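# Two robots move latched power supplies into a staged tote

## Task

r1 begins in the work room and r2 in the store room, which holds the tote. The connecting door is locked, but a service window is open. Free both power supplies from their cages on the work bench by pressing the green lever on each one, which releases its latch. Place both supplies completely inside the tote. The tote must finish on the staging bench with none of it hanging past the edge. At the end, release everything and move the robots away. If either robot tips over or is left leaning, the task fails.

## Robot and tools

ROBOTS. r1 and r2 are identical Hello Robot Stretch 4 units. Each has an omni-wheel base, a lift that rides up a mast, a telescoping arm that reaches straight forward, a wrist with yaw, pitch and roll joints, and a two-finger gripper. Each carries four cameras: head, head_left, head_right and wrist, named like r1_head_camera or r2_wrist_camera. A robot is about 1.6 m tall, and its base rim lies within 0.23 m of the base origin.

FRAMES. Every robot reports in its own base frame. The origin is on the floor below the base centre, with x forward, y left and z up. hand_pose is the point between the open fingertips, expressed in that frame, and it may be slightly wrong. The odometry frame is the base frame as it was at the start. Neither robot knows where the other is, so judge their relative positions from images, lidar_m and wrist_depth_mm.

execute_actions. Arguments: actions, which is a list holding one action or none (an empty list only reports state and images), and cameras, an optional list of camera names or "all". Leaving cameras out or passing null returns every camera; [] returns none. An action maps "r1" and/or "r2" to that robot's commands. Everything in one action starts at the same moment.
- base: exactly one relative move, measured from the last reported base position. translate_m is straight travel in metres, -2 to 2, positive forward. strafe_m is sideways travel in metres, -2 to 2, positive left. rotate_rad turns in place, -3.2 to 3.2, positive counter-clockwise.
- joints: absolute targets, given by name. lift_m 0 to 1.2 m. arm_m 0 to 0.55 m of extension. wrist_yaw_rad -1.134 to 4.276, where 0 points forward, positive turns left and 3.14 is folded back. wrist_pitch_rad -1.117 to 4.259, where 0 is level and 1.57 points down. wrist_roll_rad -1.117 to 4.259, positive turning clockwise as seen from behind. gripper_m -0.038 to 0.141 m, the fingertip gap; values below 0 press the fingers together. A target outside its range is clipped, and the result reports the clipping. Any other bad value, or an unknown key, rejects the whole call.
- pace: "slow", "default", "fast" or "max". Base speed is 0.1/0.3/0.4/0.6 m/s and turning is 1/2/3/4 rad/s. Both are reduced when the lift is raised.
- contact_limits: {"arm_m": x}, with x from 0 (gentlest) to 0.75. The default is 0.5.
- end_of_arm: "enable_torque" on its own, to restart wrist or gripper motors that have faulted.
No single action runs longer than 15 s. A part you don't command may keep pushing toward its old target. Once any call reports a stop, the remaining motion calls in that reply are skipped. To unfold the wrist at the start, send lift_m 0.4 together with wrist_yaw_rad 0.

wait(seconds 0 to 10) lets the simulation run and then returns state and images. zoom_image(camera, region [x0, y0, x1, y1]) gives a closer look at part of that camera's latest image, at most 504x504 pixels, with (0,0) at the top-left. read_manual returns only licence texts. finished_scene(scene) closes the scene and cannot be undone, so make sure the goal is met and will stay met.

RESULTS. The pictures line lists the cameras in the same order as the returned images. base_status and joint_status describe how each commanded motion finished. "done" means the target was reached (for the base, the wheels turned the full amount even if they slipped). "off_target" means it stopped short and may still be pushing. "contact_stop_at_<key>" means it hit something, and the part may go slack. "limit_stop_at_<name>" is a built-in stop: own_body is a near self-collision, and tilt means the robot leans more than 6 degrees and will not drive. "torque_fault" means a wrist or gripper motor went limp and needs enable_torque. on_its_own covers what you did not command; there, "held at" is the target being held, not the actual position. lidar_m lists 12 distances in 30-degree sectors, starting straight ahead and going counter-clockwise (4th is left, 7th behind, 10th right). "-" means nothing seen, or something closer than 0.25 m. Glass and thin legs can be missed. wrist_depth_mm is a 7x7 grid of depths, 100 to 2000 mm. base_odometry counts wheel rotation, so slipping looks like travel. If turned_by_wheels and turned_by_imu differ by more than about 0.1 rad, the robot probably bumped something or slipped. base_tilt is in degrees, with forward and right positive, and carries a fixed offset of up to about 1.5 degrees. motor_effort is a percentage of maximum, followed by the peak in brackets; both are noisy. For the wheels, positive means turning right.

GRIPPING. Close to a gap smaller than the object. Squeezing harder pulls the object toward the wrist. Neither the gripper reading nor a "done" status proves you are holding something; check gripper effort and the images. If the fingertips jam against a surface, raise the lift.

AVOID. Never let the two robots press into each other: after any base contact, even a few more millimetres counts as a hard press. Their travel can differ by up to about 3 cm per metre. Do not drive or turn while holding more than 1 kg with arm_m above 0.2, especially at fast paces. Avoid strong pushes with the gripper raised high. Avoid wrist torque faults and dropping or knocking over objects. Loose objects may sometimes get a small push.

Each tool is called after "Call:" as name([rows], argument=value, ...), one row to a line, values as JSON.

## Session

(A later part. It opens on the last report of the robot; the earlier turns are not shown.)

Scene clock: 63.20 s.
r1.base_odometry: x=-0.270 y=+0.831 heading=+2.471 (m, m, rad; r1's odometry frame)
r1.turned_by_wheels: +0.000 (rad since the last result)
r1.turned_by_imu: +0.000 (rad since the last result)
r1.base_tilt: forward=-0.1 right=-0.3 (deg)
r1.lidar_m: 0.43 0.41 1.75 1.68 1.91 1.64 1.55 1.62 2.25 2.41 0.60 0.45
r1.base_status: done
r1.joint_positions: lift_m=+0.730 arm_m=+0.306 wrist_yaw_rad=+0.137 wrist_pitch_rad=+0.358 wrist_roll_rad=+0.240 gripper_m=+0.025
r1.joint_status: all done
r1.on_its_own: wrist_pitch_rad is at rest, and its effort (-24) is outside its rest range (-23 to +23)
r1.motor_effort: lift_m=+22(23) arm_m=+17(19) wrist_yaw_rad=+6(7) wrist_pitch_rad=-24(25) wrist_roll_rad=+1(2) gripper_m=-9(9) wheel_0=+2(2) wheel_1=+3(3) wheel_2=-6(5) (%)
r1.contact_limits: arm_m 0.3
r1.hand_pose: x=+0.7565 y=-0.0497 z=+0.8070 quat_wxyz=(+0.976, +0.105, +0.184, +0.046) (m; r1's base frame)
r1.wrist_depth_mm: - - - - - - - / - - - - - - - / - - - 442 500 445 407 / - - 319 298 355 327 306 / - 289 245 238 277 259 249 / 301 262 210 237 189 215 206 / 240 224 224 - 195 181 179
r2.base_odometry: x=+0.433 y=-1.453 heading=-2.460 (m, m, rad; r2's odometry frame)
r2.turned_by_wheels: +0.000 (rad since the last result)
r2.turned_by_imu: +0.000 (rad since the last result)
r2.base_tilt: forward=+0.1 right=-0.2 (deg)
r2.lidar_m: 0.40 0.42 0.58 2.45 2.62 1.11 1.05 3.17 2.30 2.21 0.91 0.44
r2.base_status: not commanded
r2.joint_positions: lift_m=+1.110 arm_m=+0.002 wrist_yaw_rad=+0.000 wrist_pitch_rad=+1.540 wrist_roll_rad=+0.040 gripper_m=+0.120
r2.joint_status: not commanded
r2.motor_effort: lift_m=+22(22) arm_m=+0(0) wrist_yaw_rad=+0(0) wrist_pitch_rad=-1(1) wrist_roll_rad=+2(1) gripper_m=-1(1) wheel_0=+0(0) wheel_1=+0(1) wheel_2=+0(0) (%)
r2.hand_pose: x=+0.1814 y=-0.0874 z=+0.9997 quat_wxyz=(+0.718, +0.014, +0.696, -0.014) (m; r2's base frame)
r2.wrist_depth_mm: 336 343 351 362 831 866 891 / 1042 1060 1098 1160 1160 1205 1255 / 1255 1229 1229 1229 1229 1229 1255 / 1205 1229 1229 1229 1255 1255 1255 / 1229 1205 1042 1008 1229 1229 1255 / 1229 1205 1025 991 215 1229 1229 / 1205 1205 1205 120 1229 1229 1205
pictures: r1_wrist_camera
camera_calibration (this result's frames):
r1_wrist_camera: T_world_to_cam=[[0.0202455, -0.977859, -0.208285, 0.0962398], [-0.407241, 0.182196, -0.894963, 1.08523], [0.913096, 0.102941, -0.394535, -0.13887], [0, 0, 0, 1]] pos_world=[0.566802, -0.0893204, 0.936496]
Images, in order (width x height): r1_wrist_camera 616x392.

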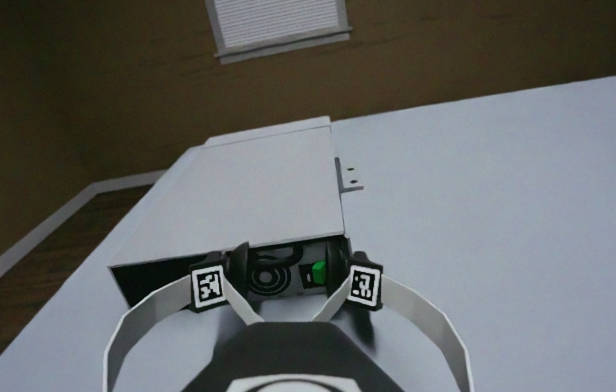

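Call:
execute_actions([
  {"r1":{"joints":{"gripper_m":-0.01,"arm_m":0.316,"lift_m":0.727},"base":{"strafe_m":0.003},"pace":"slow","contact_limits":{"arm_m":0.3}}},
], cameras=[])

Call:
execute_actions([
  {"r1":{"joints":{"gripper_m":-0.038,"arm_m":0.322,"lift_m":0.725},"base":{"strafe_m":0.001},"pace":"slow","contact_limits":{"arm_m":0.3}}},
], cameras=["r1_wrist_camera"])

Call:
execute_actions([
  {"r1":{"joints":{"arm_m":0.311,"lift_m":0.723},"pace":"slow"}},
], cameras=["r1_wrist_camera"])

Call:
zoom_image(camera="r1_wrist_camera", region=[180, 200, 410, 330])

Scene clock: 64.93 s.
r1.base_odometry: x=-0.272 y=+0.829 heading=+2.471 (m, m, rad; r1's odometry frame)
r1.turned_by_wheels: +0.000 (rad since the last result)
r1.turned_by_imu: +0.004 (rad since the last result)
r1.base_tilt: forward=-0.1 right=-0.4 (deg)
r1.lidar_m: 0.43 0.43 1.76 1.70 1.94 1.64 1.53 1.61 2.26 2.40 0.62 0.45
r1.base_status: done
r1.joint_positions: lift_m=+0.727 arm_m=+0.313 wrist_yaw_rad=+0.133 wrist_pitch_rad=+0.359 wrist_roll_rad=+0.240 gripper_m=-0.009
r1.joint_status: all done
r1.on_its_own: wrist_yaw_rad is at rest, and its effort (+19) is outside its rest range (-13 to +13); wrist_pitch_rad is at rest, and its effort (-26) is outside its rest range (-23 to +23)
r1.motor_effort: lift_m=+15(21) arm_m=+16(21) wrist_yaw_rad=+19(27) wrist_pitch_rad=-26(28) wrist_roll_rad=+0(0) gripper_m=-20(20) wheel_0=+2(4) wheel_1=+4(5) wheel_2=-11(11) (%)
r1.contact_limits: arm_m 0.3
r1.hand_pose: x=+0.7634 y=-0.0509 z=+0.8044 quat_wxyz=(+0.976, +0.106, +0.184, +0.043) (m; r1's base frame)
r1.wrist_depth_mm: - - - - - - - / - - - - - - - / - - 585 433 492 433 402 / - - 312 290 355 322 301 / - 282 237 233 276 256 243 / 300 244 202 236 186 206 202 / 236 223 220 - 194 181 177
r2.base_odometry: x=+0.433 y=-1.453 heading=-2.460 (m, m, rad; r2's odometry frame)
r2.turned_by_wheels: +0.000 (rad since the last result)
r2.turned_by_imu: +0.000 (rad since the last result)
r2.base_tilt: forward=+0.1 right=-0.2 (deg)
r2.lidar_m: 0.39 0.38 0.57 2.42 2.59 1.10 1.07 3.19 2.29 2.22 0.89 0.41
r2.base_status: not commanded
r2.joint_positions: lift_m=+1.110 arm_m=+0.002 wrist_yaw_rad=+0.000 wrist_pitch_rad=+1.540 wrist_roll_rad=+0.040 gripper_m=+0.120
r2.joint_status: not commanded
r2.motor_effort: lift_m=+22(22) arm_m=-1(1) wrist_yaw_rad=+0(0) wrist_pitch_rad=-1(1) wrist_roll_rad=-1(2) gripper_m=+0(1) wheel_0=+0(0) wheel_1=+0(0) wheel_2=+1(0) (%)
r2.hand_pose: x=+0.1814 y=-0.0874 z=+0.9997 quat_wxyz=(+0.718, +0.014, +0.696, -0.014) (m; r2's base frame)
r2.wrist_depth_mm: 336 343 349 362 842 878 904 / 1042 1078 1118 1160 1160 1229 1255 / 1205 1255 1205 1255 1255 1255 1255 / 1229 1229 1255 1229 1255 1255 1255 / 1205 1205 1060 1025 1229 1255 1229 / 1205 1205 1008 1008 215 1255 1255 / 1182 1205 1205 120 1205 1229 1205
pictures: none
No camera images: the call's "cameras" was empty. Leave "cameras" out to get every camera's image.

Scene clock: 66.13 s.
r1.base_odometry: x=-0.272 y=+0.828 heading=+2.471 (m, m, rad; r1's odometry frame)
r1.turned_by_wheels: +0.000 (rad since the last result)
r1.turned_by_imu: +0.000 (rad since the last result)
r1.base_tilt: forward=-0.1 right=-0.4 (deg)
r1.lidar_m: 0.38 0.44 1.70 1.73 1.95 1.62 1.56 1.62 2.26 2.41 0.64 0.44
r1.base_status: done
r1.joint_positions: lift_m=+0.725 arm_m=+0.320 wrist_yaw_rad=+0.134 wrist_pitch_rad=+0.358 wrist_roll_rad=+0.239 gripper_m=-0.037
r1.joint_status: all done
r1.on_its_own: wrist_yaw_rad is at rest, and its effort (+15) is outside its rest range (-13 to +13); wrist_pitch_rad is at rest, and its effort (-26) is outside its rest range (-23 to +23)
r1.motor_effort: lift_m=+16(16) arm_m=+14(19) wrist_yaw_rad=+15(24) wrist_pitch_rad=-26(27) wrist_roll_rad=+0(2) gripper_m=-25(24) wheel_0=+0(4) wheel_1=+3(3) wheel_2=-8(11) (%)
r1.contact_limits: arm_m 0.3
r1.hand_pose: x=+0.7698 y=-0.0505 z=+0.8024 quat_wxyz=(+0.976, +0.105, +0.184, +0.044) (m; r1's base frame)
r1.wrist_depth_mm: - - - - - - - / - - - - - - 585 / - - 569 421 484 430 397 / - - 306 282 349 317 297 / - 265 232 225 265 253 242 / 290 170 192 230 182 198 198 / 230 223 217 - 191 178 174
r2.base_odometry: x=+0.433 y=-1.453 heading=-2.460 (m, m, rad; r2's odometry frame)
r2.turned_by_wheels: +0.000 (rad since the last result)
r2.turned_by_imu: +0.000 (rad since the last result)
r2.base_tilt: forward=+0.1 right=-0.2 (deg)
r2.lidar_m: 0.36 0.42 0.57 2.46 2.61 1.13 1.05 3.20 2.32 2.23 0.89 0.41
r2.base_status: not commanded
r2.joint_positions: lift_m=+1.110 arm_m=+0.002 wrist_yaw_rad=+0.000 wrist_pitch_rad=+1.540 wrist_roll_rad=+0.040 gripper_m=+0.120
r2.joint_status: not commanded
r2.motor_effort: lift_m=+22(22) arm_m=+0(1) wrist_yaw_rad=+0(0) wrist_pitch_rad=-1(1) wrist_roll_rad=+1(0) gripper_m=+0(1) wheel_0=+0(0) wheel_1=+0(0) wheel_2=+0(0) (%)
r2.hand_pose: x=+0.1814 y=-0.0874 z=+0.9997 quat_wxyz=(+0.718, +0.014, +0.696, -0.014) (m; r2's base frame)
r2.wrist_depth_mm: 338 343 351 359 831 866 891 / 1042 1078 1118 1138 1182 1205 1255 / 1229 1255 1255 1255 1255 1281 1281 / 1229 1205 1229 1229 1255 1255 1255 / 1205 1229 1025 1025 1229 1229 1229 / 1205 1205 1008 1008 215 1229 1229 / 1229 1205 1205 119 1205 1205 1229
pictures: r1_wrist_camera
camera_calibration (this result's frames):
r1_wrist_camera: T_world_to_cam=[[0.0173846, -0.977969, -0.208025, 0.0961804], [-0.406861, 0.183132, -0.894945, 1.08644], [0.913325, 0.100195, -0.394713, -0.152981], [0, 0, 0, 1]] pos_world=[0.580081, -0.0895734, 0.931932]
Images, in order (width x height): r1_wrist_camera 616x392.

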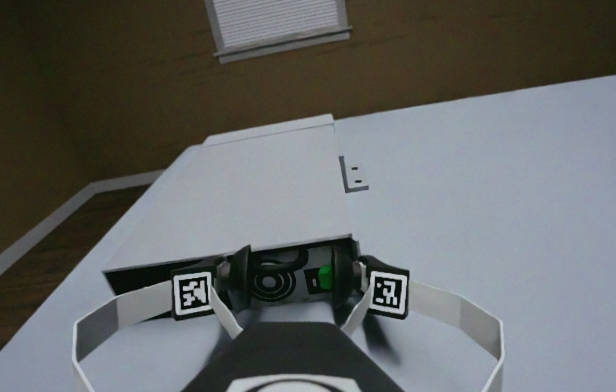

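Scene clock: 67.07 s.
r1.base_odometry: x=-0.273 y=+0.828 heading=+2.471 (m, m, rad; r1's odometry frame)
r1.turned_by_wheels: +0.001 (rad since the last result)
r1.turned_by_imu: +0.001 (rad since the last result)
r1.base_tilt: forward=-0.1 right=-0.3 (deg)
r1.lidar_m: 0.43 0.44 1.73 1.68 1.95 1.61 1.55 1.60 2.26 2.39 0.61 0.44
r1.base_status: not commanded
r1.joint_positions: lift_m=+0.723 arm_m=+0.313 wrist_yaw_rad=+0.140 wrist_pitch_rad=+0.351 wrist_roll_rad=+0.239 gripper_m=-0.037
r1.joint_status: all done
r1.motor_effort: lift_m=+17(16) arm_m=-10(11) wrist_yaw_rad=-3(15) wrist_pitch_rad=-4(24) wrist_roll_rad=+1(4) gripper_m=-33(32) wheel_0=+0(0) wheel_1=+2(3) wheel_2=+0(9) (%)
r1.hand_pose: x=+0.7642 y=-0.0486 z=+0.8022 quat_wxyz=(+0.977, +0.105, +0.181, +0.048) (m; r1's base frame)
r1.wrist_depth_mm: - - - - - - - / - - - - - - - / - - - 421 500 442 402 / - - 314 281 353 324 301 / - 282 237 230 268 256 244 / 304 164 182 236 183 199 200 / 238 221 219 - 193 178 175
r2.base_odometry: x=+0.433 y=-1.453 heading=-2.460 (m, m, rad; r2's odometry frame)
r2.turned_by_wheels: +0.000 (rad since the last result)
r2.turned_by_imu: +0.000 (rad since the last result)
r2.base_tilt: forward=+0.1 right=-0.2 (deg)
r2.lidar_m: 0.39 0.40 0.58 2.46 2.62 1.13 1.06 3.21 2.32 2.21 0.89 0.42
r2.base_status: not commanded
r2.joint_positions: lift_m=+1.110 arm_m=+0.002 wrist_yaw_rad=+0.000 wrist_pitch_rad=+1.540 wrist_roll_rad=+0.040 gripper_m=+0.120
r2.joint_status: not commanded
r2.motor_effort: lift_m=+22(22) arm_m=+0(0) wrist_yaw_rad=+1(0) wrist_pitch_rad=-1(1) wrist_roll_rad=-1(0) gripper_m=-1(1) wheel_0=+0(0) wheel_1=+0(0) wheel_2=+0(0) (%)
r2.hand_pose: x=+0.1814 y=-0.0874 z=+0.9997 quat_wxyz=(+0.718, +0.014, +0.696, -0.014) (m; r2's base frame)
r2.wrist_depth_mm: 336 343 351 359 831 866 904 / 1042 1060 1098 1160 1160 1229 1281 / 1229 1229 1255 1255 1255 1255 1281 / 1229 1229 1229 1281 1255 1255 1255 / 1229 1229 1042 1008 1229 1255 1229 / 1229 1205 1008 1008 215 1255 1255 / 1205 1182 1205 119 1205 1205 1205
pictures: r1_wrist_camera
camera_calibration (this result's frames):
r1_wrist_camera: T_world_to_cam=[[0.0249342, -0.977637, -0.208817, 0.0929327], [-0.401761, 0.181472, -0.897583, 1.08181], [0.915405, 0.106275, -0.388252, -0.154525], [0, 0, 0, 1]] pos_world=[0.573763, -0.0890405, 0.930422]
Images, in order (width x height): r1_wrist_camera 616x392.

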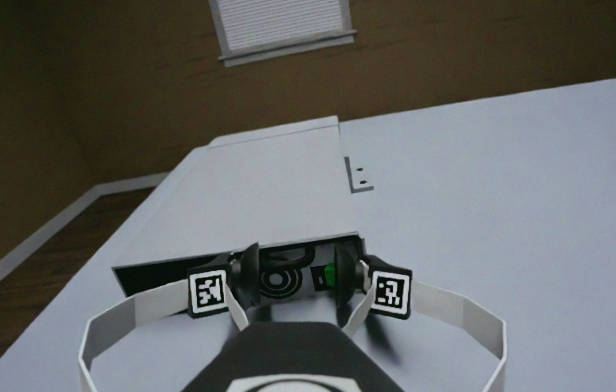

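Region (180, 200, 410, 330) of r1_wrist_camera's 616x392 image, scaled by 2.191; it fills the top 285 rows of this view, and the rest is white.

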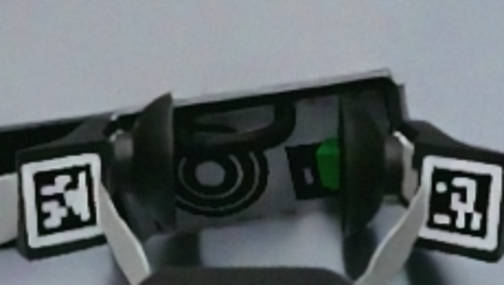

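Neutral and balanced. Pull in small steps.

Call:
execute_actions([
  {"r1":{"joints":{"arm_m":0.306,"lift_m":0.722},"pace":"slow"}},
], cameras=["r1_wrist_camera"])

Call:
zoom_image(camera="r1_wrist_camera", region=[180, 200, 410, 330])

Scene clock: 67.87 s.
r1.base_odometry: x=-0.273 y=+0.828 heading=+2.472 (m, m, rad; r1's odometry frame)
r1.turned_by_wheels: +0.000 (rad since the last result)
r1.turned_by_imu: +0.000 (rad since the last result)
r1.base_tilt: forward=+0.0 right=-0.4 (deg)
r1.lidar_m: 0.43 0.44 1.74 1.70 1.94 1.62 1.54 1.64 2.25 2.41 0.63 0.43
r1.base_status: not commanded
r1.joint_positions: lift_m=+0.722 arm_m=+0.308 wrist_yaw_rad=+0.144 wrist_pitch_rad=+0.349 wrist_roll_rad=+0.240 gripper_m=-0.037
r1.joint_status: all done
r1.motor_effort: lift_m=+17(16) arm_m=-12(14) wrist_yaw_rad=-13(13) wrist_pitch_rad=+2(5) wrist_roll_rad=-1(1) gripper_m=-31(32) wheel_0=+1(0) wheel_1=+2(2) wheel_2=+4(4) (%)
r1.hand_pose: x=+0.7598 y=-0.0477 z=+0.8018 quat_wxyz=(+0.977, +0.105, +0.180, +0.049) (m; r1's base frame)
r1.wrist_depth_mm: - - - - - - - / - - - - - - - / - - - 413 500 439 404 / - - 315 281 355 322 301 / - 303 240 231 267 255 244 / 307 162 181 233 182 206 199 / 236 216 219 - 192 177 175
r2.base_odometry: x=+0.433 y=-1.453 heading=-2.460 (m, m, rad; r2's odometry frame)
r2.turned_by_wheels: +0.000 (rad since the last result)
r2.turned_by_imu: +0.000 (rad since the last result)
r2.base_tilt: forward=+0.0 right=-0.2 (deg)
r2.lidar_m: 0.41 0.41 0.58 2.45 2.63 1.10 1.07 3.18 2.29 2.21 0.92 0.43
r2.base_status: not commanded
r2.joint_positions: lift_m=+1.110 arm_m=+0.002 wrist_yaw_rad=+0.000 wrist_pitch_rad=+1.540 wrist_roll_rad=+0.040 gripper_m=+0.120
r2.joint_status: not commanded
r2.motor_effort: lift_m=+22(22) arm_m=-1(1) wrist_yaw_rad=+0(0) wrist_pitch_rad=-1(0) wrist_roll_rad=-1(0) gripper_m=-1(0) wheel_0=+0(0) wheel_1=+0(0) wheel_2=-1(0) (%)
r2.hand_pose: x=+0.1814 y=-0.0874 z=+0.9997 quat_wxyz=(+0.718, +0.014, +0.696, -0.014) (m; r2's base frame)
r2.wrist_depth_mm: 336 343 351 362 842 866 891 / 1042 1078 1098 1160 1160 1229 1281 / 1229 1229 1229 1255 1255 1229 1255 / 1229 1229 1255 1229 1229 1255 1255 / 1229 1229 1025 1025 1255 1255 1255 / 1182 1205 991 1008 216 1229 1255 / 1182 1205 1205 119 1205 1229 1229
pictures: r1_wrist_camera
camera_calibration (this result's frames):
r1_wrist_camera: T_world_to_cam=[[0.0282881, -0.977347, -0.209745, 0.0920881], [-0.40046, 0.181174, -0.898225, 1.079], [0.915878, 0.109404, -0.386263, -0.152539], [0, 0, 0, 1]] pos_world=[0.569199, -0.0887968, 0.929581]
Images, in order (width x height): r1_wrist_camera 616x392.

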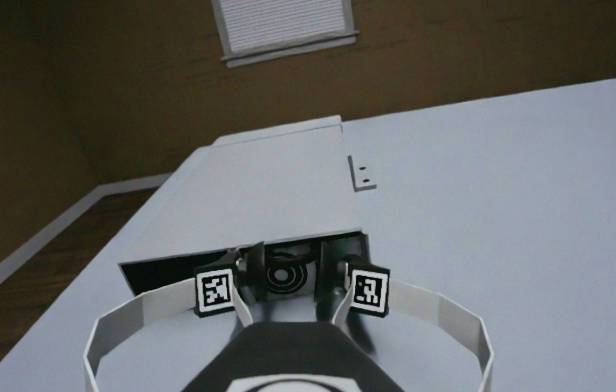

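Region (180, 200, 410, 330) of r1_wrist_camera's 616x392 image, scaled by 2.191; it fills the top 285 rows of this view, and the rest is white.

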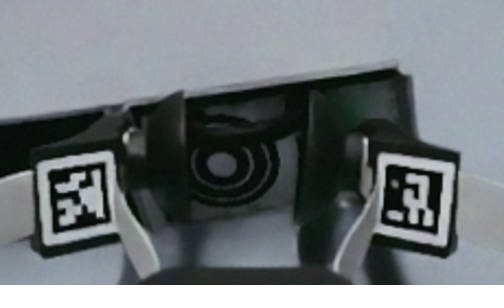

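Call:
execute_actions([
  {"r1":{"joints":{"arm_m":0.275,"gripper_m":0.06,"lift_m":0.726,"wrist_roll_rad":0.27,"wrist_yaw_rad":0.10}}},
], cameras=["r1_wrist_camera"])

Scene clock: 70.37 s.
r1.base_odometry: x=-0.273 y=+0.828 heading=+2.471 (m, m, rad; r1's odometry frame)
r1.turned_by_wheels: -0.001 (rad since the last result)
r1.turned_by_imu: +0.000 (rad since the last result)
r1.base_tilt: forward=+0.0 right=-0.4 (deg)
r1.lidar_m: 0.43 0.42 1.74 1.71 1.96 1.59 1.51 1.58 2.27 2.41 0.64 0.42
r1.base_status: not commanded
r1.joint_positions: lift_m=+0.726 arm_m=+0.277 wrist_yaw_rad=+0.100 wrist_pitch_rad=+0.352 wrist_roll_rad=+0.270 gripper_m=+0.060
r1.joint_status: all done
r1.motor_effort: lift_m=+22(22) arm_m=-9(12) wrist_yaw_rad=-1(26) wrist_pitch_rad=-8(15) wrist_roll_rad=+1(2) gripper_m=-3(32) wheel_0=-1(1) wheel_1=+1(2) wheel_2=+1(5) (%)
r1.hand_pose: x=+0.7256 y=-0.0600 z=+0.8045 quat_wxyz=(+0.976, +0.124, +0.180, +0.025) (m; r1's base frame)
r1.wrist_depth_mm: - - - - - - - / - - - - - - 569 / - - 512 459 492 424 387 / - - 324 304 353 319 293 / - 330 271 274 270 253 241 / 315 278 198 236 198 208 198 / 246 225 225 - 191 177 175
r2.base_odometry: x=+0.433 y=-1.453 heading=-2.460 (m, m, rad; r2's odometry frame)
r2.turned_by_wheels: +0.000 (rad since the last result)
r2.turned_by_imu: +0.001 (rad since the last result)
r2.base_tilt: forward=+0.2 right=-0.1 (deg)
r2.lidar_m: 0.38 0.41 0.56 2.44 2.59 1.09 1.07 3.20 2.29 2.21 0.91 0.41
r2.base_status: not commanded
r2.joint_positions: lift_m=+1.110 arm_m=+0.002 wrist_yaw_rad=+0.000 wrist_pitch_rad=+1.540 wrist_roll_rad=+0.040 gripper_m=+0.120
r2.joint_status: not commanded
r2.motor_effort: lift_m=+22(22) arm_m=-1(0) wrist_yaw_rad=+0(0) wrist_pitch_rad=-1(1) wrist_roll_rad=+1(0) gripper_m=-1(1) wheel_0=+0(0) wheel_1=+0(0) wheel_2=+0(0) (%)
r2.hand_pose: x=+0.1814 y=-0.0874 z=+0.9997 quat_wxyz=(+0.718, +0.014, +0.696, -0.014) (m; r2's base frame)
r2.wrist_depth_mm: 336 343 351 362 831 866 904 / 1042 1078 1118 1160 1160 1229 1255 / 1229 1229 1255 1255 1255 1255 1255 / 1229 1229 1229 1229 1229 1229 1255 / 1229 1205 1042 1025 1229 1229 1255 / 1205 1182 991 1008 216 1229 1255 / 1205 1205 1229 119 1205 1229 1229
pictures: r1_wrist_camera
camera_calibration (this result's frames):
r1_wrist_camera: T_world_to_cam=[[-0.0256591, -0.971385, -0.236118, 0.142346], [-0.395329, 0.226802, -0.890099, 1.06243], [0.918181, 0.0705053, -0.389836, -0.120023], [0, 0, 0, 1]] pos_world=[0.533864, -0.0942258, 0.932487]
Images, in order (width x height): r1_wrist_camera 616x392.

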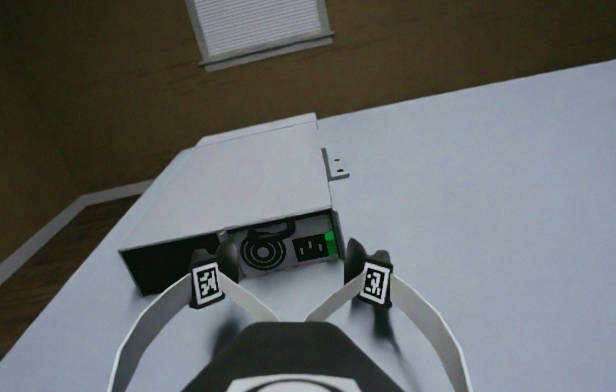

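Call:
execute_actions([
  {"r1":{"joints":{"arm_m":0.301,"lift_m":0.723},"pace":"slow","contact_limits":{"arm_m":0.3}}},
], cameras=[])

Call:
execute_actions([
  {"r1":{"joints":{"gripper_m":0.035,"lift_m":0.721},"base":{"strafe_m":0.002}}},
], cameras=["r1_wrist_camera"])

Call:
execute_actions([
  {"r1":{"joints":{"gripper_m":0.025,"arm_m":0.314,"lift_m":0.720},"base":{"strafe_m":0.003},"pace":"slow","contact_limits":{"arm_m":0.3}}},
], cameras=["r1_wrist_camera"])

Call:
zoom_image(camera="r1_wrist_camera", region=[180, 200, 410, 330])

Scene clock: 71.87 s.
r1.base_odometry: x=-0.273 y=+0.828 heading=+2.471 (m, m, rad; r1's odometry frame)
r1.turned_by_wheels: +0.000 (rad since the last result)
r1.turned_by_imu: +0.000 (rad since the last result)
r1.base_tilt: forward=+0.0 right=-0.4 (deg)
r1.lidar_m: 0.42 0.46 1.75 1.70 1.97 1.61 1.53 1.61 2.26 2.39 0.62 0.44
r1.base_status: not commanded
r1.joint_positions: lift_m=+0.723 arm_m=+0.299 wrist_yaw_rad=+0.100 wrist_pitch_rad=+0.352 wrist_roll_rad=+0.270 gripper_m=+0.060
r1.joint_status: all done
r1.motor_effort: lift_m=+16(20) arm_m=+9(8) wrist_yaw_rad=-1(1) wrist_pitch_rad=-6(7) wrist_roll_rad=+1(1) gripper_m=-4(2) wheel_0=-1(1) wheel_1=+1(1) wheel_2=+1(1) (%)
r1.contact_limits: arm_m 0.3
r1.hand_pose: x=+0.7484 y=-0.0600 z=+0.8019 quat_wxyz=(+0.976, +0.124, +0.180, +0.025) (m; r1's base frame)
r1.wrist_depth_mm: - - - - - - - / - - - - - - 564 / - - 496 445 484 418 379 / - - 314 296 345 312 287 / - 291 249 248 264 247 236 / 304 268 198 229 197 205 195 / 241 223 220 - 189 174 172
r2.base_odometry: x=+0.433 y=-1.453 heading=-2.460 (m, m, rad; r2's odometry frame)
r2.turned_by_wheels: +0.000 (rad since the last result)
r2.turned_by_imu: +0.000 (rad since the last result)
r2.base_tilt: forward=+0.1 right=-0.2 (deg)
r2.lidar_m: 0.39 0.41 0.56 2.44 2.62 1.12 1.07 3.19 2.31 2.21 0.92 0.42
r2.base_status: not commanded
r2.joint_positions: lift_m=+1.110 arm_m=+0.002 wrist_yaw_rad=+0.000 wrist_pitch_rad=+1.540 wrist_roll_rad=+0.040 gripper_m=+0.120
r2.joint_status: not commanded
r2.motor_effort: lift_m=+22(22) arm_m=-1(0) wrist_yaw_rad=+0(0) wrist_pitch_rad=-1(2) wrist_roll_rad=+1(0) gripper_m=-1(0) wheel_0=+0(0) wheel_1=+0(0) wheel_2=+0(0) (%)
r2.hand_pose: x=+0.1814 y=-0.0874 z=+0.9997 quat_wxyz=(+0.718, +0.014, +0.696, -0.014) (m; r2's base frame)
r2.wrist_depth_mm: 334 342 349 359 831 866 904 / 1042 1078 1098 1160 1182 1205 1281 / 1255 1255 1255 1255 1281 1255 1281 / 1229 1229 1229 1229 1255 1255 1255 / 1205 1205 1042 1008 1229 1255 1229 / 1205 1229 1008 1008 215 1229 1229 / 1182 1182 1205 119 1229 1205 1229
pictures: none
No camera images: the call's "cameras" was empty. Leave "cameras" out to get every camera's image.

Scene clock: 72.87 s.
r1.base_odometry: x=-0.274 y=+0.826 heading=+2.471 (m, m, rad; r1's odometry frame)
r1.turned_by_wheels: +0.000 (rad since the last result)
r1.turned_by_imu: +0.000 (rad since the last result)
r1.base_tilt: forward=+0.0 right=-0.3 (deg)
r1.lidar_m: 0.43 0.43 1.73 1.71 1.95 1.61 1.54 1.63 2.27 2.42 0.62 0.43
r1.base_status: done
r1.joint_positions: lift_m=+0.721 arm_m=+0.299 wrist_yaw_rad=+0.101 wrist_pitch_rad=+0.353 wrist_roll_rad=+0.270 gripper_m=+0.035
r1.joint_status: all done
r1.motor_effort: lift_m=+17(17) arm_m=+9(9) wrist_yaw_rad=-4(8) wrist_pitch_rad=-8(8) wrist_roll_rad=-2(3) gripper_m=-9(7) wheel_0=-2(7) wheel_1=+2(6) wheel_2=+0(1) (%)
r1.hand_pose: x=+0.7485 y=-0.0597 z=+0.7998 quat_wxyz=(+0.975, +0.123, +0.180, +0.026) (m; r1's base frame)
r1.wrist_depth_mm: - - - - - - - / - - - - - - 559 / - - 484 436 473 415 375 / - - 309 286 343 307 283 / - 291 247 245 263 245 233 / 304 266 214 228 196 204 193 / 238 220 217 - 186 172 -
r2.base_odometry: x=+0.433 y=-1.453 heading=-2.460 (m, m, rad; r2's odometry frame)
r2.turned_by_wheels: +0.000 (rad since the last result)
r2.turned_by_imu: +0.000 (rad since the last result)
r2.base_tilt: forward=+0.1 right=-0.2 (deg)
r2.lidar_m: 0.37 0.42 0.56 2.42 2.63 1.13 1.06 3.17 2.31 2.22 0.89 0.42
r2.base_status: not commanded
r2.joint_positions: lift_m=+1.110 arm_m=+0.002 wrist_yaw_rad=+0.000 wrist_pitch_rad=+1.540 wrist_roll_rad=+0.040 gripper_m=+0.120
r2.joint_status: not commanded
r2.motor_effort: lift_m=+22(22) arm_m=+0(0) wrist_yaw_rad=+0(0) wrist_pitch_rad=-1(1) wrist_roll_rad=-1(2) gripper_m=+0(1) wheel_0=+0(0) wheel_1=-1(0) wheel_2=+0(0) (%)
r2.hand_pose: x=+0.1814 y=-0.0874 z=+0.9997 quat_wxyz=(+0.718, +0.014, +0.696, -0.014) (m; r2's base frame)
r2.wrist_depth_mm: 336 342 351 359 842 866 904 / 1042 1060 1118 1160 1160 1229 1281 / 1229 1229 1281 1255 1255 1255 1255 / 1255 1229 1229 1229 1229 1281 1255 / 1229 1229 1025 1008 1255 1229 1255 / 1205 1205 1008 1008 215 1229 1255 / 1182 1182 1205 119 1205 1205 1229
pictures: r1_wrist_camera
camera_calibration (this result's frames):
r1_wrist_camera: T_world_to_cam=[[-0.0249147, -0.97138, -0.23622, 0.141594], [-0.395904, 0.226561, -0.889905, 1.06749], [0.917954, 0.0713488, -0.390218, -0.142358], [0, 0, 0, 1]] pos_world=[0.55683, -0.0941534, 0.927863]
Images, in order (width x height): r1_wrist_camera 616x392.

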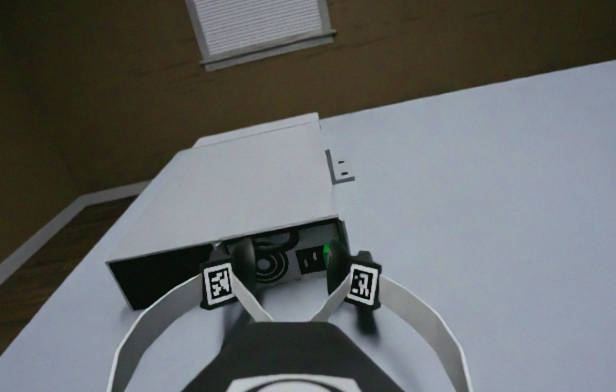

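Scene clock: 73.87 s.
r1.base_odometry: x=-0.275 y=+0.824 heading=+2.471 (m, m, rad; r1's odometry frame)
r1.turned_by_wheels: +0.000 (rad since the last result)
r1.turned_by_imu: +0.000 (rad since the last result)
r1.base_tilt: forward=-0.1 right=-0.3 (deg)
r1.lidar_m: 0.42 0.47 1.73 1.68 1.93 1.61 1.54 1.61 2.24 2.42 0.64 0.42
r1.base_status: done
r1.joint_positions: lift_m=+0.720 arm_m=+0.311 wrist_yaw_rad=+0.097 wrist_pitch_rad=+0.357 wrist_roll_rad=+0.270 gripper_m=+0.025
r1.joint_status: all done
r1.motor_effort: lift_m=+16(17) arm_m=+16(17) wrist_yaw_rad=+7(9) wrist_pitch_rad=-21(22) wrist_roll_rad=+1(0) gripper_m=-10(10) wheel_0=+3(2) wheel_1=+4(10) wheel_2=-4(5) (%)
r1.contact_limits: arm_m 0.3
r1.hand_pose: x=+0.7594 y=-0.0608 z=+0.7976 quat_wxyz=(+0.975, +0.124, +0.182, +0.023) (m; r1's base frame)
r1.wrist_depth_mm: - - - - - - - / - - - - - 615 549 / - - 466 421 462 404 368 / - - 301 274 336 303 281 / - 271 237 235 262 241 229 / 294 252 205 225 195 200 190 / 236 216 215 - 185 169 -
r2.base_odometry: x=+0.433 y=-1.453 heading=-2.460 (m, m, rad; r2's odometry frame)
r2.turned_by_wheels: +0.000 (rad since the last result)
r2.turned_by_imu: +0.000 (rad since the last result)
r2.base_tilt: forward=+0.1 right=-0.2 (deg)
r2.lidar_m: 0.37 0.41 0.54 2.44 2.63 1.15 1.06 3.21 2.30 2.22 0.89 0.40
r2.base_status: not commanded
r2.joint_positions: lift_m=+1.110 arm_m=+0.002 wrist_yaw_rad=+0.000 wrist_pitch_rad=+1.540 wrist_roll_rad=+0.040 gripper_m=+0.120
r2.joint_status: not commanded
r2.motor_effort: lift_m=+22(22) arm_m=+0(0) wrist_yaw_rad=+0(0) wrist_pitch_rad=-1(1) wrist_roll_rad=+2(0) gripper_m=+0(0) wheel_0=+0(0) wheel_1=+0(0) wheel_2=+0(0) (%)
r2.hand_pose: x=+0.1814 y=-0.0874 z=+0.9997 quat_wxyz=(+0.718, +0.014, +0.696, -0.014) (m; r2's base frame)
r2.wrist_depth_mm: 336 342 351 362 831 866 904 / 1025 1078 1118 1160 1182 1229 1255 / 1229 1255 1229 1255 1229 1281 1281 / 1229 1229 1229 1229 1229 1255 1229 / 1255 1229 1042 1025 1205 1229 1255 / 1229 1205 1008 1008 215 1229 1255 / 1182 1229 1182 119 1205 1205 1229
pictures: r1_wrist_camera
camera_calibration (this result's frames):
r1_wrist_camera: T_world_to_cam=[[-0.0297592, -0.971381, -0.235654, 0.143493], [-0.39908, 0.227699, -0.888194, 1.07126], [0.916433, 0.0676129, -0.394435, -0.148841], [0, 0, 0, 1]] pos_world=[0.568193, -0.0944756, 0.926595]
Images, in order (width x height): r1_wrist_camera 616x392.

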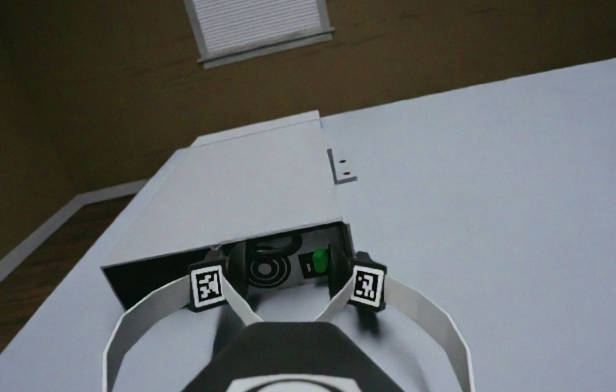

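Region (180, 200, 410, 330) of r1_wrist_camera's 616x392 image, scaled by 2.191; it fills the top 285 rows of this view, and the rest is white.

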